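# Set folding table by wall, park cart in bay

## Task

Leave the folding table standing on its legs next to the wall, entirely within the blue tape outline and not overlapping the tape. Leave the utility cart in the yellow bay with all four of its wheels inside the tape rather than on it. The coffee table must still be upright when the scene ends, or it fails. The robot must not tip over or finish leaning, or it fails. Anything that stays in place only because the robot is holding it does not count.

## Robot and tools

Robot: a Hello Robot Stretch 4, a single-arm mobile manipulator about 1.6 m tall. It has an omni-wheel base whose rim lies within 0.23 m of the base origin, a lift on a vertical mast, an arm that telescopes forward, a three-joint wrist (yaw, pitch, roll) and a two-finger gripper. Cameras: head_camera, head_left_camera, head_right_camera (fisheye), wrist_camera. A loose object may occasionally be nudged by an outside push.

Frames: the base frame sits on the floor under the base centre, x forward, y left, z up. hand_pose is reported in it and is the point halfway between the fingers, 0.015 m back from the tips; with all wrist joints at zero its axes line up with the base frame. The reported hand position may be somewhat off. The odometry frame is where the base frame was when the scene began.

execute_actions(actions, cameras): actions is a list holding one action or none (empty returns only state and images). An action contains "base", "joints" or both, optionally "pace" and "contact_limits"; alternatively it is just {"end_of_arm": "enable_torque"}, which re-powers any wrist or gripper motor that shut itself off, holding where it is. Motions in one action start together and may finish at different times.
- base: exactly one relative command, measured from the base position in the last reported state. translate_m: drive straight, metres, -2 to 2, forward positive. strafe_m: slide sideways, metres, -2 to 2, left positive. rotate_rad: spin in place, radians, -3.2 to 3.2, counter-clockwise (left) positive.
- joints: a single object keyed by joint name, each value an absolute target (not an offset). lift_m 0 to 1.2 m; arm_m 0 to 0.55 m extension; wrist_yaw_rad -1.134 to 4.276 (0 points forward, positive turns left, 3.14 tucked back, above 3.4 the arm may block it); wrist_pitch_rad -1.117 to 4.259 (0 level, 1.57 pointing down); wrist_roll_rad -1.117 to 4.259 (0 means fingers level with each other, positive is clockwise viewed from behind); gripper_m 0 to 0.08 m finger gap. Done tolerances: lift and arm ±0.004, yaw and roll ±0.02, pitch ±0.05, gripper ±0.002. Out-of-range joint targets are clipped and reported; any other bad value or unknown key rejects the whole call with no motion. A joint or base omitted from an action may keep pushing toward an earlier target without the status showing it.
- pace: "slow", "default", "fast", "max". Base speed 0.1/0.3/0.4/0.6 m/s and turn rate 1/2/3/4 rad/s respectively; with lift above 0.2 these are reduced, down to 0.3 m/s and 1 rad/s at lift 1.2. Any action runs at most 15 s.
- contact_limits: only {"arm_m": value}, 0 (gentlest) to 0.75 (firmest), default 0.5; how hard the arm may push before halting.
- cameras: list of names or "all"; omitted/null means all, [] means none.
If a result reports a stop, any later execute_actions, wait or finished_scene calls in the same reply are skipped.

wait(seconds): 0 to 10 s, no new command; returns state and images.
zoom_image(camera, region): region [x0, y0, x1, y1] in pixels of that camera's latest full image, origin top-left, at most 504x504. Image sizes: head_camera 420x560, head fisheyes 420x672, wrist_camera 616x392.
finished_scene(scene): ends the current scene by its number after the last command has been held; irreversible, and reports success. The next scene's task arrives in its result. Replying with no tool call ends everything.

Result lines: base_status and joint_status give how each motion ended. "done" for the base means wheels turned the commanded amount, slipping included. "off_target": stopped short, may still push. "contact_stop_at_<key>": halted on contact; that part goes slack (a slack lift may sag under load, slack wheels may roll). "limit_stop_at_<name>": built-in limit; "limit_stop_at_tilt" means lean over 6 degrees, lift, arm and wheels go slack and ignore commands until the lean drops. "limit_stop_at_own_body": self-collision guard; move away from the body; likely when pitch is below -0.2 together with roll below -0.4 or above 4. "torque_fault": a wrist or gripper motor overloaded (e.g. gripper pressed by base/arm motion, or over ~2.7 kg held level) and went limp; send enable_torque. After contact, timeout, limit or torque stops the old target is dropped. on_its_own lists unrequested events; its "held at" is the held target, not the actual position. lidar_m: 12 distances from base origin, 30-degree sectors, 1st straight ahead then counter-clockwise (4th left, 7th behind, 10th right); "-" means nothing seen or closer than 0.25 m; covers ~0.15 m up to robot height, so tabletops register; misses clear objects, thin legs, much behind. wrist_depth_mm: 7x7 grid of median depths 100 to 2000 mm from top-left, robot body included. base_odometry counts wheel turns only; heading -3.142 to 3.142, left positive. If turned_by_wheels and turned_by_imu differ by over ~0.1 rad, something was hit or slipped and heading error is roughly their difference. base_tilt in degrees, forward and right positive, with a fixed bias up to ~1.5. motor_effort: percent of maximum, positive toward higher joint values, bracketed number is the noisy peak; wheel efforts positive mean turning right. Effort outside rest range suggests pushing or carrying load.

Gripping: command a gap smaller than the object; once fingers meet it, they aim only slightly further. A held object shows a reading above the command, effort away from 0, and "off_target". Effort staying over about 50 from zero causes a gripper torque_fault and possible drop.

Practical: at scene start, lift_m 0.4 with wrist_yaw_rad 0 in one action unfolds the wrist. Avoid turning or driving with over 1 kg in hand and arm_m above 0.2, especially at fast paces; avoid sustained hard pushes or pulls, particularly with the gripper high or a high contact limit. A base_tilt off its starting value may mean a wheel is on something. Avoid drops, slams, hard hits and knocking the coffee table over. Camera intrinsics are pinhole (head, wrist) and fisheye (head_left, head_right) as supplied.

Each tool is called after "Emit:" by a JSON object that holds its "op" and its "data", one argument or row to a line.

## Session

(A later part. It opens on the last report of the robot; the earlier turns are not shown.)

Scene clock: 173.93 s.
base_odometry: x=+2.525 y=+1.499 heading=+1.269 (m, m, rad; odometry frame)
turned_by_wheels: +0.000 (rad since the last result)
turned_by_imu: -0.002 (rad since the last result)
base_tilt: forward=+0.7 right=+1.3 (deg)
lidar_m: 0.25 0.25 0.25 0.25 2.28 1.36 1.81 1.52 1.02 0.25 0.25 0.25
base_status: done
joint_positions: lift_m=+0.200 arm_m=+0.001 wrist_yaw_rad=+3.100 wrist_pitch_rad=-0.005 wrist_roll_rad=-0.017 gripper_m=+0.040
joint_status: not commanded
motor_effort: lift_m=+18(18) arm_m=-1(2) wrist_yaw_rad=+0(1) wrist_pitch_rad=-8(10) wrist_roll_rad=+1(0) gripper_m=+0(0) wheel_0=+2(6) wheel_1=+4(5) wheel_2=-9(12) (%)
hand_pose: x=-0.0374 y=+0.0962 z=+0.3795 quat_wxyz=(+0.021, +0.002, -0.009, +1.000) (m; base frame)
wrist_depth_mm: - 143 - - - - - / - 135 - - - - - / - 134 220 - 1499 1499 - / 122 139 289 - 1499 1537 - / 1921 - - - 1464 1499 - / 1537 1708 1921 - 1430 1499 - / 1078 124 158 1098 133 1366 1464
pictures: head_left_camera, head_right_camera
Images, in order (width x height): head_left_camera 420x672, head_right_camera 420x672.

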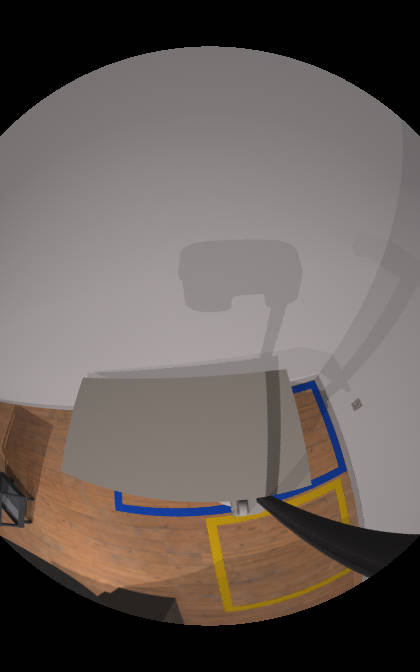

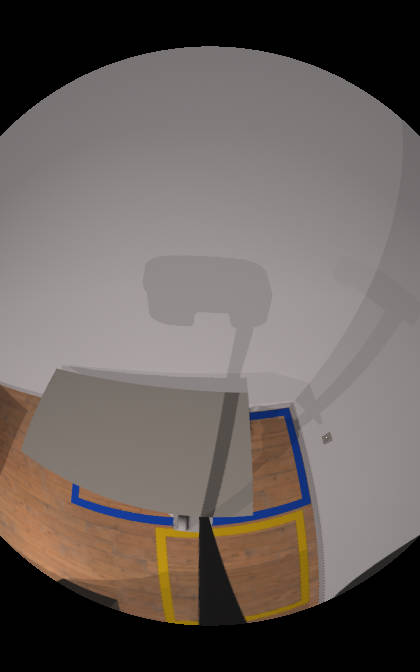

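Emit:
{"op": "execute_actions", "data": {
  "actions": [
    {"base":{"translate_m":0.13},"pace":"slow"}
  ],
  "cameras": []
}}

Emit:
{"op": "execute_actions", "data": {
  "actions": [
    {"base":{"translate_m":-0.6}}
  ],
  "cameras": ["head_camera","head_left_camera"]
}}

Scene clock: 182.53 s.
base_odometry: x=+2.563 y=+1.623 heading=+1.269 (m, m, rad; odometry frame)
turned_by_wheels: +0.000 (rad since the last result)
turned_by_imu: -0.002 (rad since the last result)
base_tilt: forward=+0.7 right=+1.3 (deg)
lidar_m: 0.25 0.25 0.25 0.25 0.25 1.50 1.94 1.52 1.02 0.25 0.25 0.25
base_status: done
joint_positions: lift_m=+0.200 arm_m=+0.001 wrist_yaw_rad=+3.100 wrist_pitch_rad=-0.005 wrist_roll_rad=-0.017 gripper_m=+0.040
joint_status: not commanded
motor_effort: lift_m=+18(18) arm_m=-2(1) wrist_yaw_rad=+0(0) wrist_pitch_rad=-8(10) wrist_roll_rad=+2(2) gripper_m=+0(0) wheel_0=+2(5) wheel_1=+4(9) wheel_2=-8(12) (%)
hand_pose: x=-0.0374 y=+0.0962 z=+0.3795 quat_wxyz=(+0.021, +0.002, -0.009, +1.000) (m; base frame)
wrist_depth_mm: - 143 - - - - - / - 135 - - - - - / - 135 220 - 1708 1708 - / 122 139 290 - 1661 1661 - / 1921 - - - 1618 1661 - / 1576 1708 1921 - 1576 1661 - / 1078 124 157 1118 133 1397 1464
pictures: none
No camera images: the call's "cameras" was empty. Leave "cameras" out to get every camera's image.

Scene clock: 186.03 s.
base_odometry: x=+2.385 y=+1.050 heading=+1.269 (m, m, rad; odometry frame)
turned_by_wheels: +0.000 (rad since the last result)
turned_by_imu: +0.001 (rad since the last result)
base_tilt: forward=+0.7 right=+1.3 (deg)
lidar_m: 0.51 0.52 0.70 2.18 1.16 0.94 1.81 1.35 1.08 0.99 1.03 0.58
base_status: done
joint_positions: lift_m=+0.200 arm_m=+0.001 wrist_yaw_rad=+3.100 wrist_pitch_rad=-0.005 wrist_roll_rad=-0.017 gripper_m=+0.040
joint_status: not commanded
motor_effort: lift_m=+18(18) arm_m=-1(2) wrist_yaw_rad=+0(0) wrist_pitch_rad=-7(8) wrist_roll_rad=+1(0) gripper_m=+0(0) wheel_0=-1(5) wheel_1=+1(12) wheel_2=-1(7) (%)
hand_pose: x=-0.0374 y=+0.0962 z=+0.3795 quat_wxyz=(+0.021, +0.002, -0.009, +1.000) (m; base frame)
wrist_depth_mm: - 143 - - - - - / - 135 - - - 1025 1060 / - 135 220 - 1430 991 1042 / 122 139 290 - 1366 1008 1008 / 1921 1983 - - 1308 976 1025 / 1397 1576 1863 - 1281 976 1008 / 1060 124 157 1118 133 946 1008
pictures: head_camera, head_left_camera
Images, in order (width x height): head_camera 420x560, head_left_camera 420x672.

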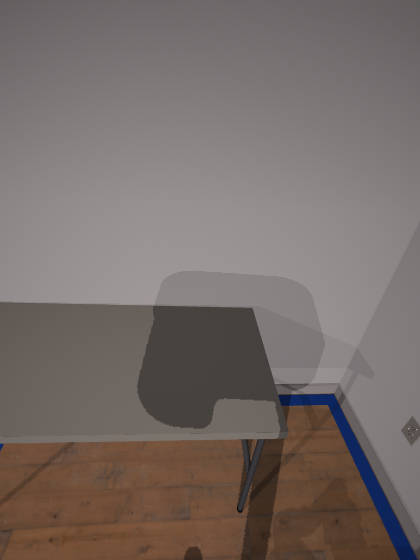

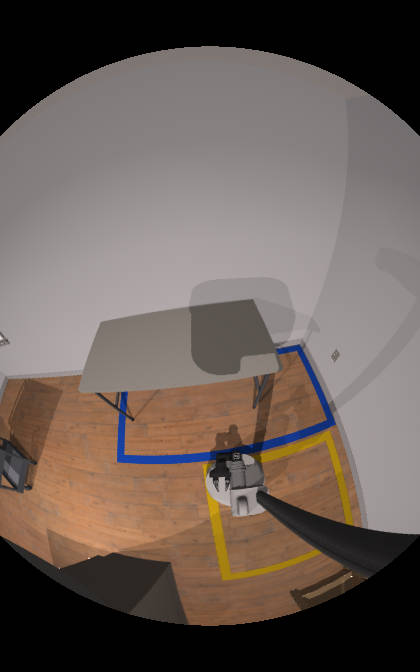

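Emit:
{"op": "execute_actions", "data": {
  "actions": [
    {"base":{"strafe_m":1.4},"joints":{"lift_m":0.85}}
  ],
  "cameras": ["head_left_camera"]
}}

Emit:
{"op": "execute_actions", "data": {
  "actions": [
    {"base":{"translate_m":0.72}}
  ],
  "cameras": []
}}

Emit:
{"op": "execute_actions", "data": {
  "actions": [
    {"base":{"rotate_rad":-1.55}}
  ],
  "cameras": ["head_camera","head_left_camera"]
}}

Scene clock: 207.07 s.
base_odometry: x=+1.048 y=+1.467 heading=+1.269 (m, m, rad; odometry frame)
turned_by_wheels: +0.000 (rad since the last result)
turned_by_imu: -0.002 (rad since the last result)
base_tilt: forward=+0.7 right=+1.3 (deg)
lidar_m: 1.03 1.06 1.37 0.77 0.77 2.88 1.28 0.87 1.13 2.41 0.67 0.68
base_status: done
joint_positions: lift_m=+0.850 arm_m=+0.001 wrist_yaw_rad=+3.100 wrist_pitch_rad=-0.005 wrist_roll_rad=-0.017 gripper_m=+0.040
joint_status: all done
motor_effort: lift_m=+25(30) arm_m=-2(2) wrist_yaw_rad=-1(0) wrist_pitch_rad=-9(11) wrist_roll_rad=+1(0) gripper_m=+0(0) wheel_0=-1(11) wheel_1=+0(8) wheel_2=-1(1) (%)
hand_pose: x=-0.0374 y=+0.0962 z=+1.0289 quat_wxyz=(+0.021, +0.002, -0.009, +1.000) (m; base frame)
wrist_depth_mm: - 143 - - - - - / - 135 - - - - - / - 134 220 - - - - / 122 139 290 - - - - / 1060 1366 - - - - - / 904 1160 - - - - - / 891 124 158 - 133 - -
pictures: head_left_camera
Images, in order (width x height): head_left_camera 420x672.

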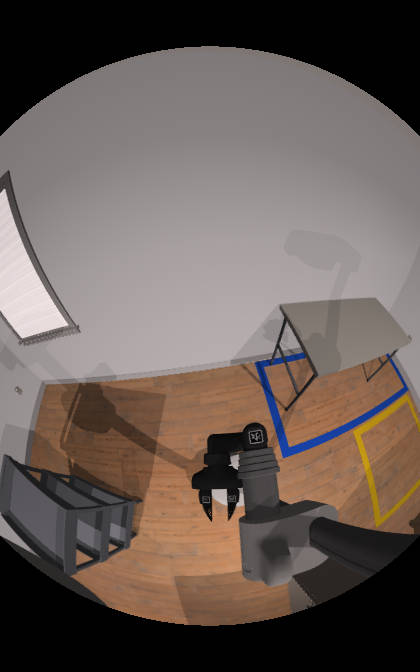

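Scene clock: 210.93 s.
base_odometry: x=+1.263 y=+2.154 heading=+1.269 (m, m, rad; odometry frame)
turned_by_wheels: +0.000 (rad since the last result)
turned_by_imu: -0.003 (rad since the last result)
base_tilt: forward=+0.7 right=+1.3 (deg)
lidar_m: 0.31 0.32 0.44 1.03 1.28 1.17 1.58 1.60 0.48 0.43 0.45 0.35
base_status: done
joint_positions: lift_m=+0.850 arm_m=+0.001 wrist_yaw_rad=+3.100 wrist_pitch_rad=-0.005 wrist_roll_rad=-0.017 gripper_m=+0.040
joint_status: not commanded
motor_effort: lift_m=+25(26) arm_m=-2(2) wrist_yaw_rad=-1(0) wrist_pitch_rad=-8(8) wrist_roll_rad=+1(0) gripper_m=+0(0) wheel_0=+1(4) wheel_1=-1(5) wheel_2=+0(7) (%)
hand_pose: x=-0.0374 y=+0.0962 z=+1.0289 quat_wxyz=(+0.021, +0.002, -0.009, +1.000) (m; base frame)
wrist_depth_mm: - 143 - - - - - / - 135 - - - - - / - 134 220 - - - - / 122 139 290 - - - - / 1661 1661 - - - - - / 1576 1661 - - - 1576 1537 / 1576 124 158 - 133 - -
pictures: none
No camera images: the call's "cameras" was empty. Leave "cameras" out to get every camera's image.

Scene clock: 212.97 s.
base_odometry: x=+1.263 y=+2.154 heading=-0.281 (m, m, rad; odometry frame)
turned_by_wheels: -1.550 (rad since the last result)
turned_by_imu: -1.570 (rad since the last result)
base_tilt: forward=+0.7 right=+1.3 (deg)
lidar_m: 0.44 0.45 0.36 0.31 0.33 0.44 1.06 1.26 1.19 1.55 1.60 0.47
base_status: done
joint_positions: lift_m=+0.850 arm_m=+0.001 wrist_yaw_rad=+3.100 wrist_pitch_rad=-0.005 wrist_roll_rad=-0.017 gripper_m=+0.040
joint_status: not commanded
motor_effort: lift_m=+25(25) arm_m=-2(2) wrist_yaw_rad=-1(1) wrist_pitch_rad=-10(8) wrist_roll_rad=+0(0) gripper_m=+0(0) wheel_0=+3(8) wheel_1=-1(6) wheel_2=+0(11) (%)
hand_pose: x=-0.0373 y=+0.0962 z=+1.0289 quat_wxyz=(+0.021, +0.002, -0.009, +1.000) (m; base frame)
wrist_depth_mm: - 143 - - 809 480 357 / - 135 - - 778 469 351 / - 135 220 1921 750 459 347 / 122 139 289 1808 732 449 343 / - - - 1661 699 439 334 / - - - 1464 668 424 330 / - 124 158 1430 133 404 322
pictures: head_camera, head_left_camera
Images, in order (width x height): head_camera 420x560, head_left_camera 420x672.

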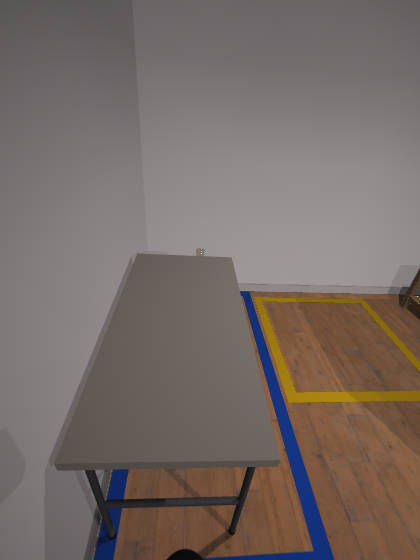

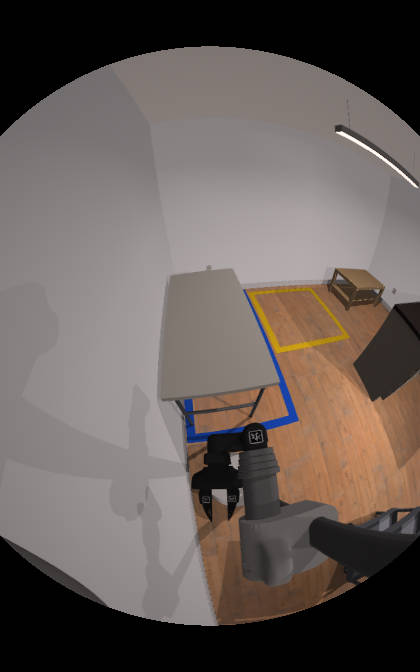

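Emit:
{"op": "execute_actions", "data": {
  "actions": [
    {"base":{"strafe_m":0.03},"pace":"slow"}
  ],
  "cameras": []
}}

Emit:
{"op": "execute_actions", "data": {
  "actions": [
    {"base":{"translate_m":0.33},"pace":"slow"}
  ],
  "cameras": []
}}

Emit:
{"op": "execute_actions", "data": {
  "actions": [
    {"base":{"strafe_m":-0.2},"pace":"slow"}
  ],
  "cameras": ["head_camera","head_left_camera","head_right_camera"]
}}

Scene clock: 231.43 s.
base_odometry: x=+1.271 y=+2.183 heading=-0.281 (m, m, rad; odometry frame)
turned_by_wheels: +0.000 (rad since the last result)
turned_by_imu: -0.001 (rad since the last result)
base_tilt: forward=+0.7 right=+1.3 (deg)
lidar_m: 0.43 0.45 0.30 0.27 0.30 0.41 0.99 1.31 1.19 1.60 1.63 0.47
base_status: done
joint_positions: lift_m=+0.850 arm_m=+0.001 wrist_yaw_rad=+3.100 wrist_pitch_rad=-0.005 wrist_roll_rad=-0.017 gripper_m=+0.040
joint_status: not commanded
motor_effort: lift_m=+25(25) arm_m=-2(2) wrist_yaw_rad=-1(1) wrist_pitch_rad=-9(9) wrist_roll_rad=+0(1) gripper_m=+0(0) wheel_0=-2(8) wheel_1=+0(3) wheel_2=+0(0) (%)
hand_pose: x=-0.0373 y=+0.0962 z=+1.0289 quat_wxyz=(+0.021, +0.002, -0.009, +1.000) (m; base frame)
wrist_depth_mm: - 143 - - 723 427 317 / - 135 - 1921 683 415 312 / - 135 220 1756 661 407 307 / 122 139 291 1537 640 394 304 / - - - 1464 615 389 298 / - - - 1281 597 379 291 / - 124 158 1255 133 359 286
pictures: none
No camera images: the call's "cameras" was empty. Leave "cameras" out to get every camera's image.

Scene clock: 236.03 s.
base_odometry: x=+1.588 y=+2.092 heading=-0.281 (m, m, rad; odometry frame)
turned_by_wheels: +0.000 (rad since the last result)
turned_by_imu: -0.002 (rad since the last result)
base_tilt: forward=+0.7 right=+1.3 (deg)
lidar_m: 0.25 0.25 0.25 0.30 0.32 0.44 1.08 1.42 1.56 1.56 0.25 0.25
base_status: done
joint_positions: lift_m=+0.850 arm_m=+0.001 wrist_yaw_rad=+3.100 wrist_pitch_rad=-0.005 wrist_roll_rad=-0.017 gripper_m=+0.040
joint_status: not commanded
motor_effort: lift_m=+25(25) arm_m=-2(2) wrist_yaw_rad=+0(1) wrist_pitch_rad=-10(11) wrist_roll_rad=+0(1) gripper_m=+0(0) wheel_0=+2(6) wheel_1=+2(0) wheel_2=-1(7) (%)
hand_pose: x=-0.0373 y=+0.0962 z=+1.0289 quat_wxyz=(+0.021, +0.002, -0.009, +1.000) (m; base frame)
wrist_depth_mm: - 143 - - 798 469 351 / - 135 - - 759 459 345 / - 135 220 1921 732 449 340 / 122 139 290 1661 707 439 336 / 1756 - - 1618 683 427 329 / - - - 1499 654 415 324 / - 124 158 1366 133 399 315
pictures: none
No camera images: the call's "cameras" was empty. Leave "cameras" out to get every camera's image.

Scene clock: 239.17 s.
base_odometry: x=+1.532 y=+1.900 heading=-0.281 (m, m, rad; odometry frame)
turned_by_wheels: +0.000 (rad since the last result)
turned_by_imu: +0.000 (rad since the last result)
base_tilt: forward=+0.7 right=+1.4 (deg)
lidar_m: 0.25 0.25 0.25 0.50 0.52 0.73 1.67 1.30 1.59 1.36 1.41 0.26
base_status: done
joint_positions: lift_m=+0.850 arm_m=+0.001 wrist_yaw_rad=+3.100 wrist_pitch_rad=-0.005 wrist_roll_rad=-0.017 gripper_m=+0.040
joint_status: not commanded
motor_effort: lift_m=+25(25) arm_m=-2(2) wrist_yaw_rad=-1(1) wrist_pitch_rad=-7(11) wrist_roll_rad=+1(1) gripper_m=+0(0) wheel_0=+7(6) wheel_1=+0(0) wheel_2=-2(3) (%)
hand_pose: x=-0.0373 y=+0.0962 z=+1.0289 quat_wxyz=(+0.021, +0.002, -0.009, +1.000) (m; base frame)
wrist_depth_mm: - 143 - - 1397 831 603 / - 135 - - 1366 809 597 / - 135 220 - 1281 798 585 / 122 139 290 - 1229 778 574 / 1618 - - - 1205 759 569 / - - - - 1160 741 554 / 1537 124 158 - 133 699 549
pictures: head_camera, head_left_camera, head_right_camera
Images, in order (width x height): head_camera 420x560, head_left_camera 420x672, head_right_camera 420x672.

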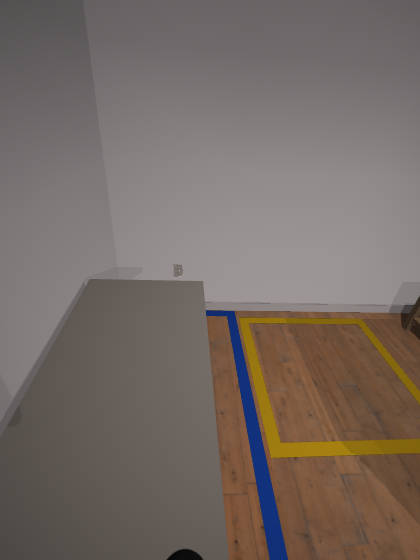

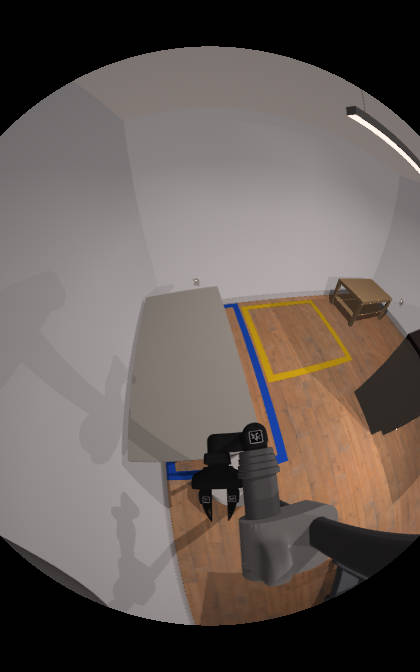

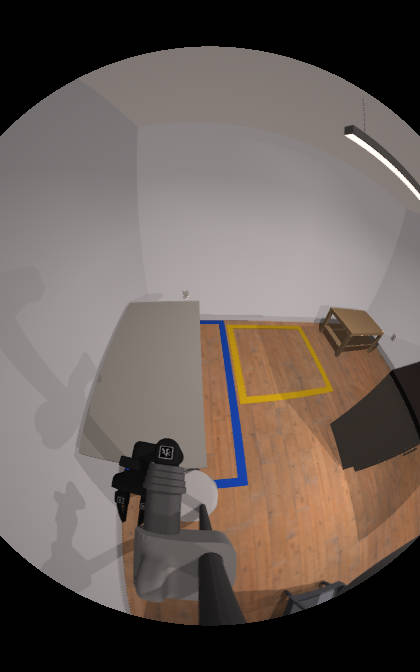

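Emit:
{"op": "execute_actions", "data": {
  "actions": [
    {"base":{"translate_m":-0.4}}
  ],
  "cameras": ["head_camera","head_right_camera"]
}}

Scene clock: 245.13 s.
base_odometry: x=+1.148 y=+2.011 heading=-0.281 (m, m, rad; odometry frame)
turned_by_wheels: +0.000 (rad since the last result)
turned_by_imu: +0.000 (rad since the last result)
base_tilt: forward=+0.7 right=+1.3 (deg)
lidar_m: 0.53 0.56 0.53 0.47 0.49 0.67 1.53 1.02 1.01 1.41 1.42 2.61
base_status: done
joint_positions: lift_m=+0.850 arm_m=+0.001 wrist_yaw_rad=+3.100 wrist_pitch_rad=-0.005 wrist_roll_rad=-0.017 gripper_m=+0.040
joint_status: not commanded
motor_effort: lift_m=+25(25) arm_m=-2(2) wrist_yaw_rad=-1(1) wrist_pitch_rad=-10(11) wrist_roll_rad=+0(0) gripper_m=+0(0) wheel_0=-2(6) wheel_1=-1(8) wheel_2=-3(10) (%)
hand_pose: x=-0.0373 y=+0.0962 z=+1.0289 quat_wxyz=(+0.021, +0.002, -0.009, +1.000) (m; base frame)
wrist_depth_mm: - 143 - - 1255 778 564 / - 135 - - 1255 759 564 / - 134 220 - 1229 741 549 / 122 139 290 - 1160 715 539 / - - - - 1118 707 530 / - - - - 1078 691 521 / - 124 158 - 133 661 512
pictures: head_camera, head_right_camera
Images, in order (width x height): head_camera 420x560, head_right_camera 420x672.

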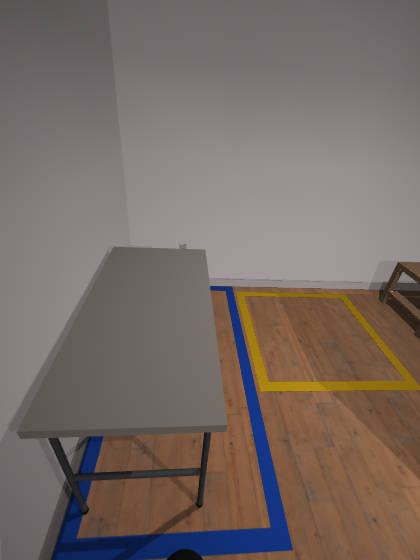

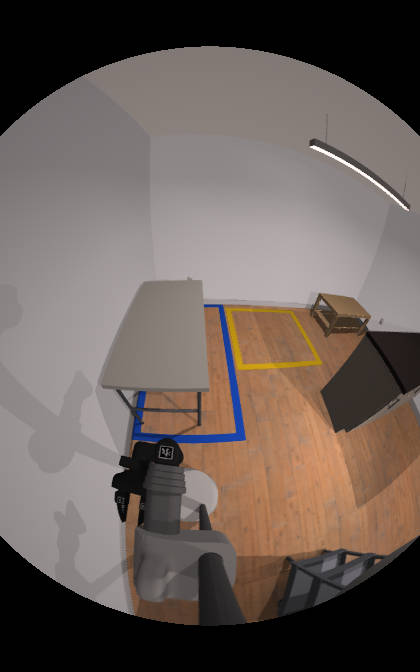

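Emit:
{"op": "execute_actions", "data": {
  "actions": [
    {"base":{"strafe_m":0.16},"pace":"slow"}
  ],
  "cameras": []
}}

Emit:
{"op": "execute_actions", "data": {
  "actions": [
    {"base":{"translate_m":0.47},"pace":"slow"}
  ],
  "cameras": ["head_right_camera"]
}}

Emit:
{"op": "execute_actions", "data": {
  "actions": [
    {"base":{"strafe_m":-0.18},"pace":"slow"}
  ],
  "cameras": []
}}

Emit:
{"op": "execute_actions", "data": {
  "actions": [
    {"base":{"translate_m":-0.5}}
  ],
  "cameras": ["head_camera"]
}}

Scene clock: 261.63 s.
base_odometry: x=+1.192 y=+2.164 heading=-0.281 (m, m, rad; odometry frame)
turned_by_wheels: +0.000 (rad since the last result)
turned_by_imu: -0.001 (rad since the last result)
base_tilt: forward=+0.7 right=+1.3 (deg)
lidar_m: 0.52 0.52 0.34 0.32 0.33 0.47 1.09 1.23 1.10 1.57 1.60 0.57
base_status: done
joint_positions: lift_m=+0.850 arm_m=+0.001 wrist_yaw_rad=+3.100 wrist_pitch_rad=-0.005 wrist_roll_rad=-0.017 gripper_m=+0.040
joint_status: not commanded
motor_effort: lift_m=+25(25) arm_m=-2(2) wrist_yaw_rad=+0(1) wrist_pitch_rad=-9(8) wrist_roll_rad=+1(1) gripper_m=+0(0) wheel_0=-1(8) wheel_1=+2(8) wheel_2=-1(1) (%)
hand_pose: x=-0.0373 y=+0.0962 z=+1.0289 quat_wxyz=(+0.021, +0.002, -0.009, +1.000) (m; base frame)
wrist_depth_mm: - 143 - - 820 488 364 / - 135 - - 798 477 359 / - 135 220 - 768 469 355 / 122 138 290 1756 723 459 347 / - - - 1661 715 445 342 / - - - 1499 691 436 334 / - 124 158 1464 133 413 327
pictures: none
No camera images: the call's "cameras" was empty. Leave "cameras" out to get every camera's image.

Scene clock: 267.60 s.
base_odometry: x=+1.644 y=+2.034 heading=-0.281 (m, m, rad; odometry frame)
turned_by_wheels: +0.000 (rad since the last result)
turned_by_imu: -0.002 (rad since the last result)
base_tilt: forward=+0.7 right=+1.3 (deg)
lidar_m: 0.25 0.25 0.25 0.25 0.37 0.50 1.20 1.46 1.69 1.53 0.25 0.25
base_status: done
joint_positions: lift_m=+0.850 arm_m=+0.001 wrist_yaw_rad=+3.100 wrist_pitch_rad=-0.005 wrist_roll_rad=-0.017 gripper_m=+0.040
joint_status: not commanded
motor_effort: lift_m=+25(25) arm_m=-2(2) wrist_yaw_rad=+0(1) wrist_pitch_rad=-10(9) wrist_roll_rad=+0(0) gripper_m=+0(0) wheel_0=+3(4) wheel_1=+2(8) wheel_2=-2(8) (%)
hand_pose: x=-0.0373 y=+0.0962 z=+1.0289 quat_wxyz=(+0.021, +0.002, -0.009, +1.000) (m; base frame)
wrist_depth_mm: - 143 - - 917 549 407 / - 135 - - 891 535 407 / - 135 220 - 866 525 392 / 122 139 290 - 831 512 389 / 1808 - - 1921 798 500 384 / - - - 1708 778 488 379 / - 124 158 1576 133 466 370
pictures: head_right_camera
Images, in order (width x height): head_right_camera 420x672.

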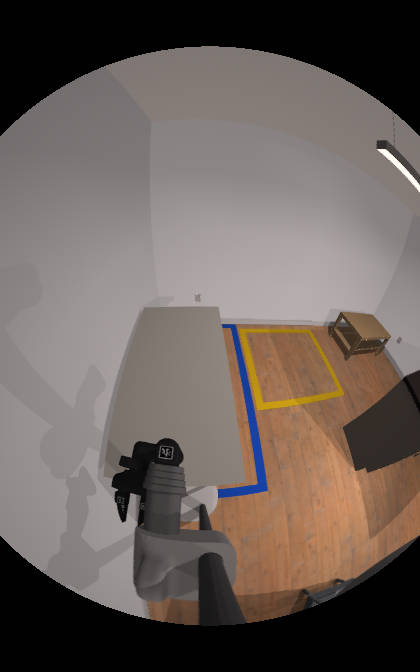

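Scene clock: 270.53 s.
base_odometry: x=+1.594 y=+1.861 heading=-0.281 (m, m, rad; odometry frame)
turned_by_wheels: +0.000 (rad since the last result)
turned_by_imu: +0.000 (rad since the last result)
base_tilt: forward=+0.7 right=+1.3 (deg)
lidar_m: 0.25 0.25 0.25 0.31 0.55 0.73 1.68 1.34 3.36 1.34 1.37 0.25
base_status: done
joint_positions: lift_m=+0.850 arm_m=+0.001 wrist_yaw_rad=+3.100 wrist_pitch_rad=-0.005 wrist_roll_rad=-0.017 gripper_m=+0.040
joint_status: not commanded
motor_effort: lift_m=+25(25) arm_m=-2(2) wrist_yaw_rad=-1(1) wrist_pitch_rad=-9(9) wrist_roll_rad=+1(0) gripper_m=+0(0) wheel_0=+7(12) wheel_1=-1(8) wheel_2=-3(2) (%)
hand_pose: x=-0.0373 y=+0.0962 z=+1.0289 quat_wxyz=(+0.021, +0.002, -0.009, +1.000) (m; base frame)
wrist_depth_mm: - 143 - - 1464 866 634 / - 135 - - 1430 842 627 / - 134 220 - 1366 831 621 / 122 139 289 - 1336 820 615 / 1661 - - - 1281 798 597 / - - - - 1229 768 580 / 1499 124 158 - 133 750 580
pictures: none
No camera images: the call's "cameras" was empty. Leave "cameras" out to get every camera's image.

Scene clock: 273.70 s.
base_odometry: x=+1.113 y=+2.000 heading=-0.281 (m, m, rad; odometry frame)
turned_by_wheels: +0.000 (rad since the last result)
turned_by_imu: +0.001 (rad since the last result)
base_tilt: forward=+0.7 right=+1.3 (deg)
lidar_m: 0.60 0.61 0.55 0.50 0.52 0.71 1.53 1.01 0.97 1.42 1.42 2.59
base_status: done
joint_positions: lift_m=+0.850 arm_m=+0.001 wrist_yaw_rad=+3.100 wrist_pitch_rad=-0.005 wrist_roll_rad=-0.017 gripper_m=+0.040
joint_status: not commanded
motor_effort: lift_m=+25(25) arm_m=-2(2) wrist_yaw_rad=-1(0) wrist_pitch_rad=-9(11) wrist_roll_rad=+1(0) gripper_m=+0(0) wheel_0=-1(5) wheel_1=+1(2) wheel_2=-1(9) (%)
hand_pose: x=-0.0373 y=+0.0962 z=+1.0289 quat_wxyz=(+0.021, +0.002, -0.009, +1.000) (m; base frame)
wrist_depth_mm: - 143 - - 1336 809 585 / - 135 - - 1255 788 580 / - 135 219 - 1205 778 574 / 122 138 291 - 1182 759 569 / - - - - 1182 732 554 / - - - - 1118 715 535 / - 124 158 - 132 683 535
pictures: head_camera
Images, in order (width x height): head_camera 420x560.

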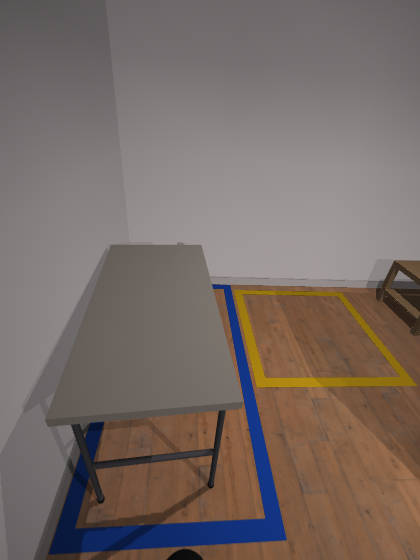

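Emit:
{"op": "execute_actions", "data": {
  "actions": [
    {"base":{"strafe_m":-0.65}}
  ],
  "cameras": []
}}

Emit:
{"op": "execute_actions", "data": {
  "actions": [
    {"base":{"translate_m":1.58}}
  ],
  "cameras": []
}}

Emit:
{"op": "execute_actions", "data": {
  "actions": [
    {"base":{"rotate_rad":1.55},"joints":{"lift_m":0.35,"wrist_yaw_rad":0,"gripper_m":0.08}}
  ]
}}

Scene clock: 294.17 s.
base_odometry: x=+0.933 y=+1.375 heading=-0.281 (m, m, rad; odometry frame)
turned_by_wheels: +0.000 (rad since the last result)
turned_by_imu: +0.000 (rad since the last result)
base_tilt: forward=+0.7 right=+1.3 (deg)
lidar_m: 2.50 0.82 0.89 1.14 1.18 1.55 0.65 0.68 2.70 1.65 0.80 1.00
base_status: done
joint_positions: lift_m=+0.850 arm_m=+0.001 wrist_yaw_rad=+3.100 wrist_pitch_rad=-0.005 wrist_roll_rad=-0.017 gripper_m=+0.040
joint_status: not commanded
motor_effort: lift_m=+25(25) arm_m=-2(2) wrist_yaw_rad=-1(1) wrist_pitch_rad=-9(11) wrist_roll_rad=+1(1) gripper_m=+0(0) wheel_0=+1(11) wheel_1=+0(13) wheel_2=+0(2) (%)
hand_pose: x=-0.0373 y=+0.0962 z=+1.0289 quat_wxyz=(+0.021, +0.002, -0.009, +1.000) (m; base frame)
wrist_depth_mm: - 143 - - - 1983 1430 / - 135 - - - 1983 1397 / - 135 219 - - 1921 1366 / 122 138 289 - - 1921 1336 / - - - - - 1863 1336 / 917 1118 1336 - - 1756 1308 / 759 124 158 - 133 1661 1308
pictures: none
No camera images: the call's "cameras" was empty. Leave "cameras" out to get every camera's image.

Scene clock: 300.90 s.
base_odometry: x=+2.451 y=+0.938 heading=-0.281 (m, m, rad; odometry frame)
turned_by_wheels: +0.000 (rad since the last result)
turned_by_imu: -0.006 (rad since the last result)
base_tilt: forward=+0.7 right=+1.3 (deg)
lidar_m: 0.92 0.93 0.70 0.60 0.63 0.79 2.23 0.96 0.90 1.22 1.20 0.98
base_status: done
joint_positions: lift_m=+0.850 arm_m=+0.001 wrist_yaw_rad=+3.100 wrist_pitch_rad=-0.005 wrist_roll_rad=-0.017 gripper_m=+0.040
joint_status: not commanded
motor_effort: lift_m=+25(25) arm_m=-2(2) wrist_yaw_rad=-1(1) wrist_pitch_rad=-10(12) wrist_roll_rad=+0(0) gripper_m=+0(0) wheel_0=+0(6) wheel_1=-1(5) wheel_2=+0(8) (%)
hand_pose: x=-0.0373 y=+0.0962 z=+1.0289 quat_wxyz=(+0.021, +0.002, -0.009, +1.000) (m; base frame)
wrist_depth_mm: - 143 - - - - 1618 / - 135 - - - - 1618 / - 135 220 - - - 1499 / 122 138 289 - - - 1464 / - - - - - 1921 1499 / - - - - - 1983 1464 / - 124 157 - 133 1366 1229
pictures: none
No camera images: the call's "cameras" was empty. Leave "cameras" out to get every camera's image.

Scene clock: 303.83 s.
base_odometry: x=+2.451 y=+0.938 heading=+1.269 (m, m, rad; odometry frame)
turned_by_wheels: +1.550 (rad since the last result)
turned_by_imu: +1.569 (rad since the last result)
base_tilt: forward=+0.7 right=+1.4 (deg)
lidar_m: 0.61 0.62 0.75 2.25 0.99 0.91 1.21 1.22 1.00 0.91 0.93 0.68
base_status: done
joint_positions: lift_m=+0.350 arm_m=+0.001 wrist_yaw_rad=+0.001 wrist_pitch_rad=-0.005 wrist_roll_rad=-0.017 gripper_m=+0.080
joint_status: all done
motor_effort: lift_m=+18(25) arm_m=-2(2) wrist_yaw_rad=-2(8) wrist_pitch_rad=-9(8) wrist_roll_rad=+0(1) gripper_m=+1(2) wheel_0=-1(5) wheel_1=+0(3) wheel_2=+2(9) (%)
hand_pose: x=+0.3842 y=-0.0873 z=+0.5295 quat_wxyz=(+1.000, -0.009, -0.002, +0.000) (m; base frame)
wrist_depth_mm: 1060 1078 1098 1160 1205 1205 1160 / 389 407 427 1118 1182 1229 1138 / 741 668 609 554 500 1182 1098 / 1025 1042 1078 1098 1138 1182 1098 / 1008 1025 1078 1118 1138 1160 1078 / 1008 1025 1078 1098 1118 1160 1042 / - 122 1060 1078 146 1138 1042
pictures: head_camera, head_left_camera, head_right_camera, wrist_camera
Images, in order (width x height): head_camera 420x560, head_left_camera 420x672, head_right_camera 420x672, wrist_camera 616x392.

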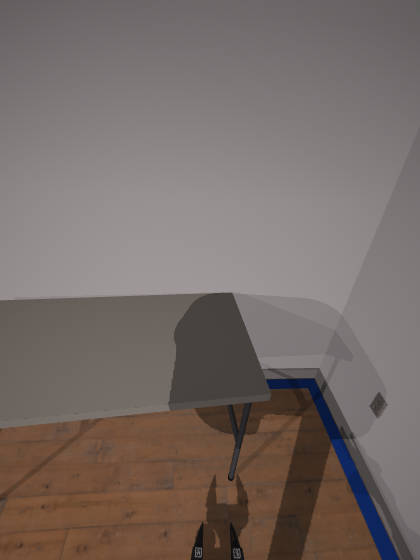

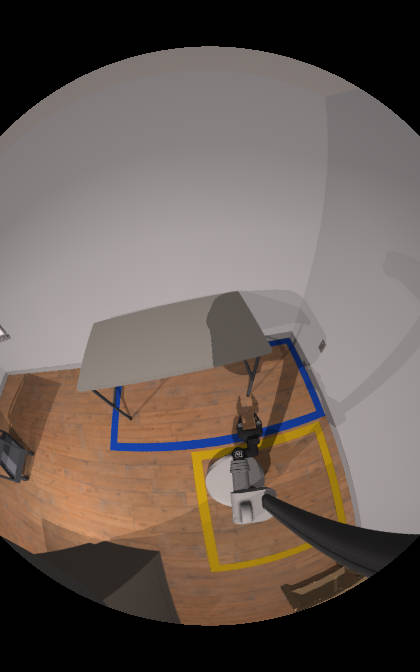

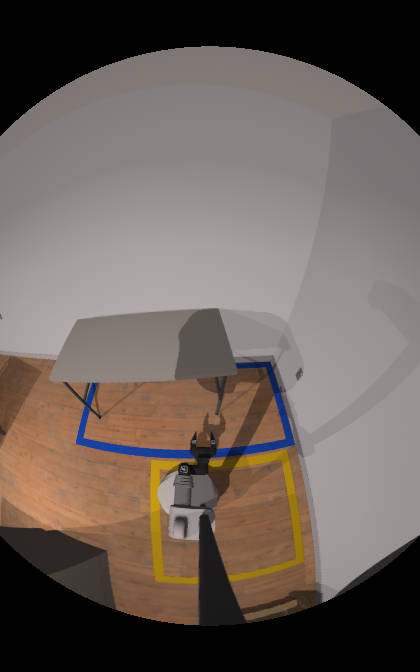

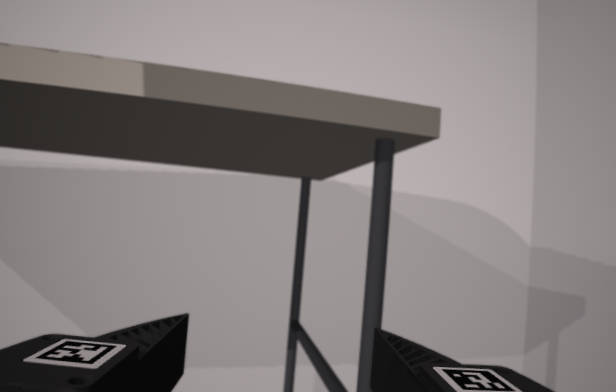

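Emit:
{"op": "execute_actions", "data": {
  "actions": [
    {"base":{"strafe_m":-0.09},"joints":{"arm_m":0.15},"pace":"slow"}
  ],
  "cameras": ["wrist_camera","head_camera"]
}}

Scene clock: 312.83 s.
base_odometry: x=+2.537 y=+0.911 heading=+1.269 (m, m, rad; odometry frame)
turned_by_wheels: +0.000 (rad since the last result)
turned_by_imu: -0.001 (rad since the last result)
base_tilt: forward=+0.7 right=+1.3 (deg)
lidar_m: 0.62 0.64 0.77 2.34 0.99 0.98 1.17 1.20 0.89 0.82 0.86 1.13
base_status: done
joint_positions: lift_m=+0.350 arm_m=+0.149 wrist_yaw_rad=+0.000 wrist_pitch_rad=-0.005 wrist_roll_rad=-0.017 gripper_m=+0.080
joint_status: all done
motor_effort: lift_m=+18(18) arm_m=+5(4) wrist_yaw_rad=-1(2) wrist_pitch_rad=-8(11) wrist_roll_rad=+1(0) gripper_m=+2(2) wheel_0=+3(6) wheel_1=-1(9) wheel_2=+0(1) (%)
hand_pose: x=+0.5328 y=-0.0874 z=+0.5295 quat_wxyz=(+1.000, -0.009, -0.002, +0.000) (m; base frame)
wrist_depth_mm: 272 281 293 314 1042 1060 1008 / 387 370 351 332 1008 1060 991 / 759 683 621 508 991 1060 976 / 891 917 946 946 1008 1042 976 / 891 917 931 946 991 1025 931 / 866 891 917 931 991 1025 917 / - 122 917 931 146 1008 891
pictures: head_camera, wrist_camera
Images, in order (width x height): head_camera 420x560, wrist_camera 616x392.

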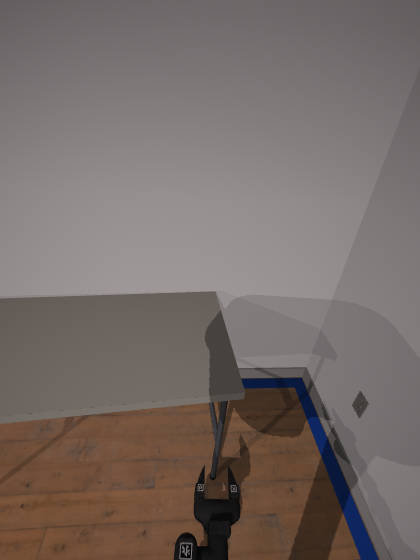

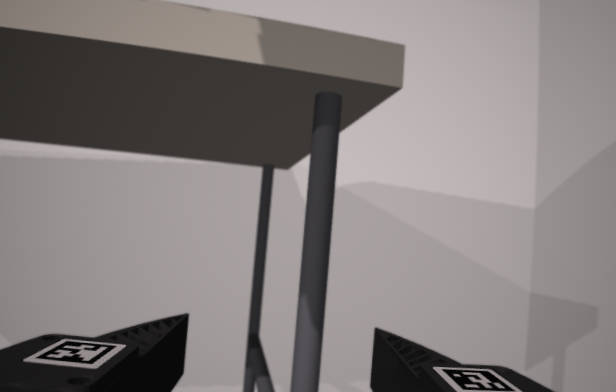

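Emit:
{"op": "execute_actions", "data": {
  "actions": [
    {"base":{"strafe_m":-0.015},"joints":{"arm_m":0.3},"pace":"slow"}
  ],
  "cameras": ["wrist_camera"]
}}

Scene clock: 318.97 s.
base_odometry: x=+2.551 y=+0.907 heading=+1.269 (m, m, rad; odometry frame)
turned_by_wheels: +0.000 (rad since the last result)
turned_by_imu: -0.001 (rad since the last result)
base_tilt: forward=+0.7 right=+1.3 (deg)
lidar_m: 0.64 0.64 0.80 2.37 0.98 1.00 1.18 1.20 0.88 0.81 0.83 1.11
base_status: done
joint_positions: lift_m=+0.350 arm_m=+0.299 wrist_yaw_rad=+0.000 wrist_pitch_rad=-0.005 wrist_roll_rad=-0.017 gripper_m=+0.080
joint_status: all done
motor_effort: lift_m=+18(18) arm_m=+5(6) wrist_yaw_rad=-1(2) wrist_pitch_rad=-9(9) wrist_roll_rad=+0(1) gripper_m=+1(2) wheel_0=+3(9) wheel_1=-1(5) wheel_2=+0(0) (%)
hand_pose: x=+0.6828 y=-0.0874 z=+0.5295 quat_wxyz=(+1.000, -0.009, -0.002, +0.000) (m; base frame)
wrist_depth_mm: 267 256 245 200 243 878 917 / 387 370 353 290 842 878 904 / 750 699 621 199 854 878 891 / 741 768 778 195 831 866 891 / 741 750 768 198 842 854 878 / 732 750 768 191 820 854 866 / - 122 768 191 146 842 854
pictures: wrist_camera
Images, in order (width x height): wrist_camera 616x392.

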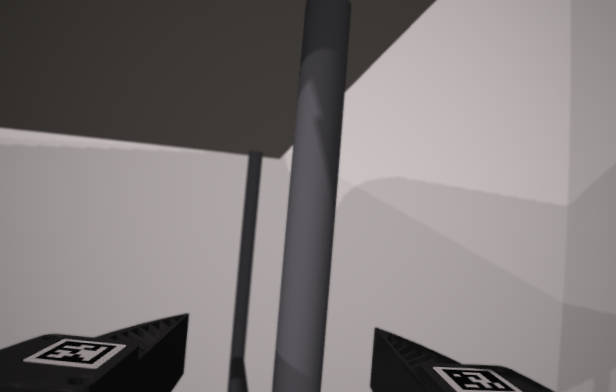

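Emit:
{"op": "execute_actions", "data": {
  "actions": [
    {"joints":{"arm_m":0.345},"pace":"slow"}
  ],
  "cameras": []
}}

Emit:
{"op": "execute_actions", "data": {
  "actions": [
    {"joints":{"gripper_m":0.0}}
  ],
  "cameras": ["wrist_camera"]
}}

Emit:
{"op": "execute_actions", "data": {
  "actions": [
    {"joints":{"arm_m":0.26},"pace":"slow"}
  ],
  "cameras": ["wrist_camera","head_camera"]
}}

Scene clock: 326.07 s.
base_odometry: x=+2.551 y=+0.907 heading=+1.269 (m, m, rad; odometry frame)
turned_by_wheels: +0.000 (rad since the last result)
turned_by_imu: -0.001 (rad since the last result)
base_tilt: forward=+0.7 right=+1.3 (deg)
lidar_m: 0.62 0.64 0.81 2.37 0.99 1.00 1.20 1.20 0.89 0.80 0.84 1.10
base_status: not commanded
joint_positions: lift_m=+0.350 arm_m=+0.344 wrist_yaw_rad=+0.000 wrist_pitch_rad=-0.005 wrist_roll_rad=-0.017 gripper_m=+0.080
joint_status: all done
motor_effort: lift_m=+18(18) arm_m=+5(4) wrist_yaw_rad=-2(1) wrist_pitch_rad=-9(9) wrist_roll_rad=+1(1) gripper_m=+1(2) wheel_0=+3(3) wheel_1=-1(1) wheel_2=+0(0) (%)
hand_pose: x=+0.7278 y=-0.0874 z=+0.5295 quat_wxyz=(+1.000, -0.009, -0.002, +0.000) (m; base frame)
wrist_depth_mm: 268 255 244 154 798 842 878 / 389 373 351 150 798 842 854 / 707 723 621 149 798 820 842 / 699 723 750 148 788 820 831 / 691 715 741 145 788 809 842 / 691 715 732 145 778 809 820 / - 122 723 143 146 798 820
pictures: none
No camera images: the call's "cameras" was empty. Leave "cameras" out to get every camera's image.

Scene clock: 327.30 s.
base_odometry: x=+2.552 y=+0.907 heading=+1.268 (m, m, rad; odometry frame)
turned_by_wheels: -0.002 (rad since the last result)
turned_by_imu: -0.002 (rad since the last result)
base_tilt: forward=+0.6 right=+1.3 (deg)
lidar_m: 0.63 0.62 0.81 2.39 1.00 0.99 1.19 1.19 0.89 0.82 0.85 1.10
base_status: not commanded
joint_positions: lift_m=+0.350 arm_m=+0.345 wrist_yaw_rad=-0.010 wrist_pitch_rad=-0.004 wrist_roll_rad=-0.017 gripper_m=+0.021
joint_status: gripper_m off_target (ended at +0.021, target +0.000)
on_its_own: gripper_m is held at +0.016, not at your +0.000, by its contact guard: the fingers met something; wrist_yaw_rad is at rest, and its effort (+27) is outside its rest range (-13 to +13)
motor_effort: lift_m=+18(18) arm_m=+2(4) wrist_yaw_rad=+27(28) wrist_pitch_rad=-9(10) wrist_roll_rad=+0(2) gripper_m=-46(57) wheel_0=-12(11) wheel_1=-6(6) wheel_2=-5(5) (%)
hand_pose: x=+0.7274 y=-0.0895 z=+0.5294 quat_wxyz=(+1.000, -0.009, -0.002, -0.005) (m; base frame)
wrist_depth_mm: 268 255 245 153 831 842 878 / 392 373 353 149 809 842 878 / 691 715 621 148 809 831 866 / 699 715 741 147 809 820 854 / 699 715 723 145 788 820 842 / 691 715 723 145 788 820 842 / 676 699 131 140 778 820 831
pictures: wrist_camera
Images, in order (width x height): wrist_camera 616x392.

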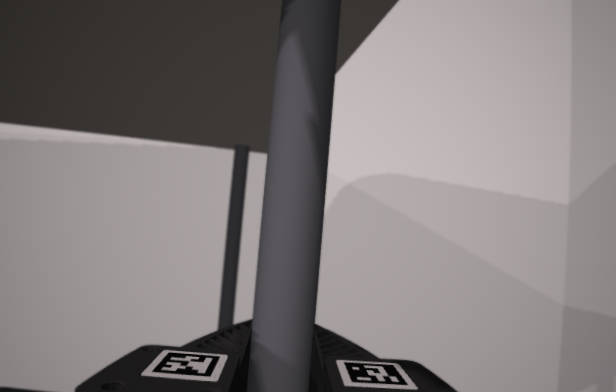

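Scene clock: 329.43 s.
base_odometry: x=+2.552 y=+0.907 heading=+1.269 (m, m, rad; odometry frame)
turned_by_wheels: +0.002 (rad since the last result)
turned_by_imu: +0.002 (rad since the last result)
base_tilt: forward=+0.7 right=+1.3 (deg)
lidar_m: 0.55 0.58 0.74 2.35 1.01 1.02 1.17 1.21 0.88 0.81 0.84 1.09
base_status: not commanded
joint_positions: lift_m=+0.350 arm_m=+0.261 wrist_yaw_rad=+0.004 wrist_pitch_rad=-0.004 wrist_roll_rad=-0.017 gripper_m=+0.021
joint_status: all done
on_its_own: gripper_m is held at +0.016, not at your +0.000, by its contact guard: the fingers met something
motor_effort: lift_m=+18(18) arm_m=-8(7) wrist_yaw_rad=-13(27) wrist_pitch_rad=-11(11) wrist_roll_rad=-1(1) gripper_m=-46(46) wheel_0=-1(11) wheel_1=-2(6) wheel_2=+5(5) (%)
hand_pose: x=+0.6454 y=-0.0866 z=+0.5293 quat_wxyz=(+1.000, -0.009, -0.002, +0.002) (m; base frame)
wrist_depth_mm: 268 255 246 153 891 917 946 / 389 373 355 150 891 904 946 / 778 788 627 150 891 904 946 / 778 798 820 147 878 931 931 / 778 788 809 145 854 891 917 / 768 788 798 146 854 904 917 / 759 778 133 140 866 878 878
pictures: head_camera, wrist_camera
Images, in order (width x height): head_camera 420x560, wrist_camera 616x392.

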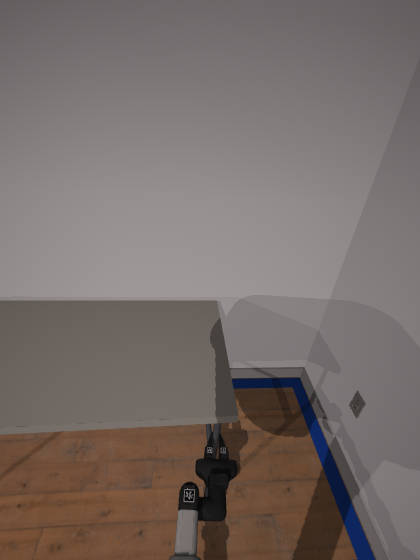

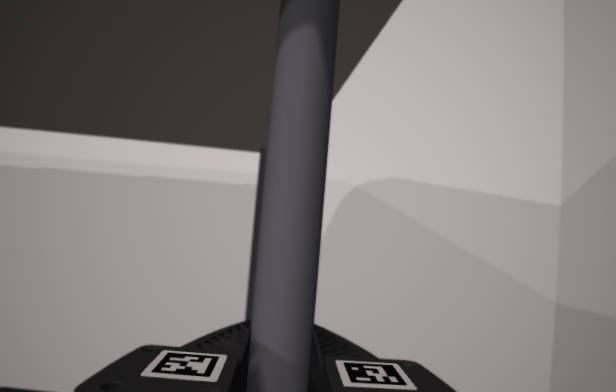

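Emit:
{"op": "execute_actions", "data": {
  "actions": [
    {"joints":{"gripper_m":0.08}}
  ],
  "cameras": []
}}

Emit:
{"op": "execute_actions", "data": {
  "actions": [
    {"joints":{"arm_m":0}}
  ],
  "cameras": []
}}

Emit:
{"op": "execute_actions", "data": {
  "actions": [
    {"base":{"strafe_m":1.7},"joints":{"wrist_yaw_rad":3.1}}
  ],
  "cameras": []
}}

Emit:
{"op": "execute_actions", "data": {
  "actions": [
    {"base":{"rotate_rad":1.2}}
  ],
  "cameras": ["head_camera","head_left_camera","head_right_camera"]
}}

Scene clock: 341.40 s.
base_odometry: x=+2.552 y=+0.907 heading=+1.269 (m, m, rad; odometry frame)
turned_by_wheels: +0.000 (rad since the last result)
turned_by_imu: -0.001 (rad since the last result)
base_tilt: forward=+0.7 right=+1.4 (deg)
lidar_m: 0.57 0.58 0.72 2.36 0.99 0.97 1.18 1.21 0.88 0.81 0.83 1.10
base_status: not commanded
joint_positions: lift_m=+0.350 arm_m=+0.261 wrist_yaw_rad=+0.000 wrist_pitch_rad=-0.004 wrist_roll_rad=-0.017 gripper_m=+0.080
joint_status: all done
motor_effort: lift_m=+18(18) arm_m=-5(8) wrist_yaw_rad=-2(13) wrist_pitch_rad=-10(11) wrist_roll_rad=+0(0) gripper_m=+2(46) wheel_0=-1(1) wheel_1=-2(2) wheel_2=+2(5) (%)
hand_pose: x=+0.6444 y=-0.0873 z=+0.5294 quat_wxyz=(+1.000, -0.009, -0.002, +0.000) (m; base frame)
wrist_depth_mm: 268 255 245 153 904 931 946 / 392 370 353 153 891 946 931 / 778 809 627 151 878 917 931 / 788 798 831 148 878 904 931 / 768 798 820 149 878 891 931 / 768 778 809 151 866 891 891 / - 122 809 831 146 891 878
pictures: none
No camera images: the call's "cameras" was empty. Leave "cameras" out to get every camera's image.

Scene clock: 343.30 s.
base_odometry: x=+2.552 y=+0.907 heading=+1.269 (m, m, rad; odometry frame)
turned_by_wheels: +0.000 (rad since the last result)
turned_by_imu: +0.000 (rad since the last result)
base_tilt: forward=+0.7 right=+1.3 (deg)
lidar_m: 0.57 0.56 0.75 2.36 0.99 1.01 1.18 1.19 0.90 0.82 0.83 1.10
base_status: not commanded
joint_positions: lift_m=+0.350 arm_m=+0.001 wrist_yaw_rad=+0.000 wrist_pitch_rad=-0.005 wrist_roll_rad=-0.017 gripper_m=+0.080
joint_status: all done
motor_effort: lift_m=+18(18) arm_m=-5(4) wrist_yaw_rad=-1(3) wrist_pitch_rad=-10(11) wrist_roll_rad=-1(0) gripper_m=+2(1) wheel_0=-1(1) wheel_1=-2(1) wheel_2=+2(2) (%)
hand_pose: x=+0.3847 y=-0.0874 z=+0.5295 quat_wxyz=(+1.000, -0.009, -0.002, +0.000) (m; base frame)
wrist_depth_mm: 691 1078 1118 1160 1182 1229 1008 / 379 366 370 382 1182 1205 1008 / 741 676 609 549 1160 1182 991 / 1025 1060 1098 1138 1182 1182 976 / 1025 1042 1078 1118 1160 1182 931 / 1008 1042 1078 1078 1160 1160 917 / - 122 1060 1078 146 1078 904
pictures: none
No camera images: the call's "cameras" was empty. Leave "cameras" out to get every camera's image.

Scene clock: 350.30 s.
base_odometry: x=+0.928 y=+1.412 heading=+1.269 (m, m, rad; odometry frame)
turned_by_wheels: +0.000 (rad since the last result)
turned_by_imu: -0.003 (rad since the last result)
base_tilt: forward=+0.7 right=+1.3 (deg)
lidar_m: 1.12 1.14 1.46 0.60 0.65 2.78 2.03 0.84 1.01 2.52 0.78 0.86
base_status: done
joint_positions: lift_m=+0.350 arm_m=+0.001 wrist_yaw_rad=+3.100 wrist_pitch_rad=-0.005 wrist_roll_rad=-0.017 gripper_m=+0.080
joint_status: all done
motor_effort: lift_m=+19(19) arm_m=-4(4) wrist_yaw_rad=+0(6) wrist_pitch_rad=-12(9) wrist_roll_rad=+0(0) gripper_m=+1(2) wheel_0=+0(10) wheel_1=-1(8) wheel_2=+1(0) (%)
hand_pose: x=-0.0369 y=+0.0962 z=+0.5294 quat_wxyz=(+0.021, +0.002, -0.009, +1.000) (m; base frame)
wrist_depth_mm: - 143 - - - - - / - 135 - - - - - / - 135 220 - - - - / 122 139 290 - - - - / 831 1430 - - - - - / 904 1499 - - - - - / - 122 1576 1618 146 1863 1983
pictures: none
No camera images: the call's "cameras" was empty. Leave "cameras" out to get every camera's image.

Scene clock: 352.13 s.
base_odometry: x=+0.928 y=+1.412 heading=+2.469 (m, m, rad; odometry frame)
turned_by_wheels: +1.200 (rad since the last result)
turned_by_imu: +1.215 (rad since the last result)
base_tilt: forward=+0.7 right=+1.3 (deg)
lidar_m: 1.70 0.62 0.72 2.67 1.03 0.83 1.21 1.38 0.76 1.03 1.12 1.22
base_status: done
joint_positions: lift_m=+0.350 arm_m=+0.001 wrist_yaw_rad=+3.100 wrist_pitch_rad=-0.005 wrist_roll_rad=-0.017 gripper_m=+0.080
joint_status: not commanded
motor_effort: lift_m=+19(19) arm_m=-4(4) wrist_yaw_rad=+0(1) wrist_pitch_rad=-9(9) wrist_roll_rad=+0(0) gripper_m=+1(1) wheel_0=-2(5) wheel_1=-1(7) wheel_2=+1(8) (%)
hand_pose: x=-0.0369 y=+0.0962 z=+0.5294 quat_wxyz=(+0.021, +0.002, -0.009, +1.000) (m; base frame)
wrist_depth_mm: - 143 - - - - - / - 135 - - - - - / - 135 220 - 1118 854 960 / 122 139 290 - 1098 854 976 / - - - - 1078 854 960 / - - - - 1042 842 946 / - 122 1499 1499 146 809 960
pictures: head_camera, head_left_camera, head_right_camera
Images, in order (width x height): head_camera 420x560, head_left_camera 420x672, head_right_camera 420x672.

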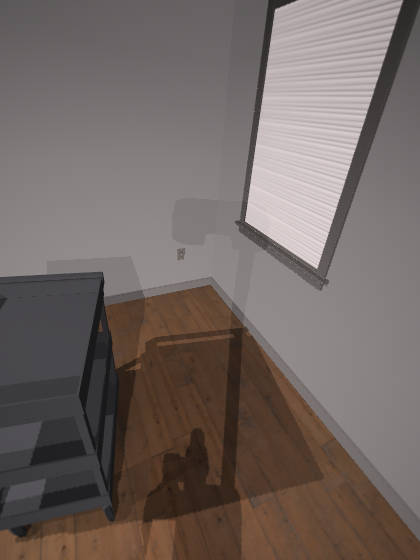

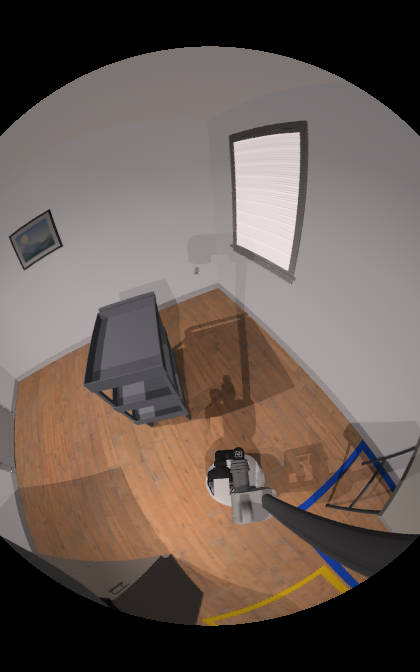

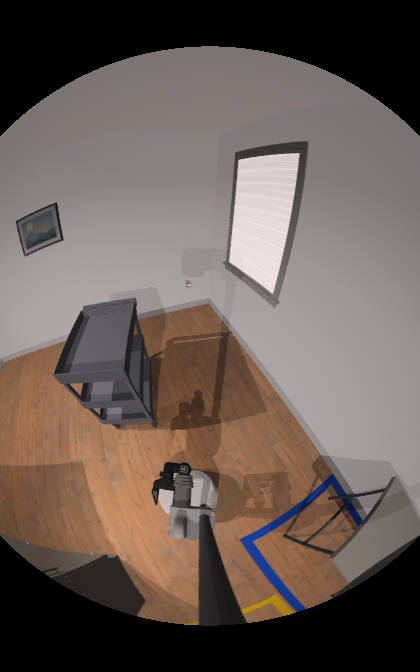

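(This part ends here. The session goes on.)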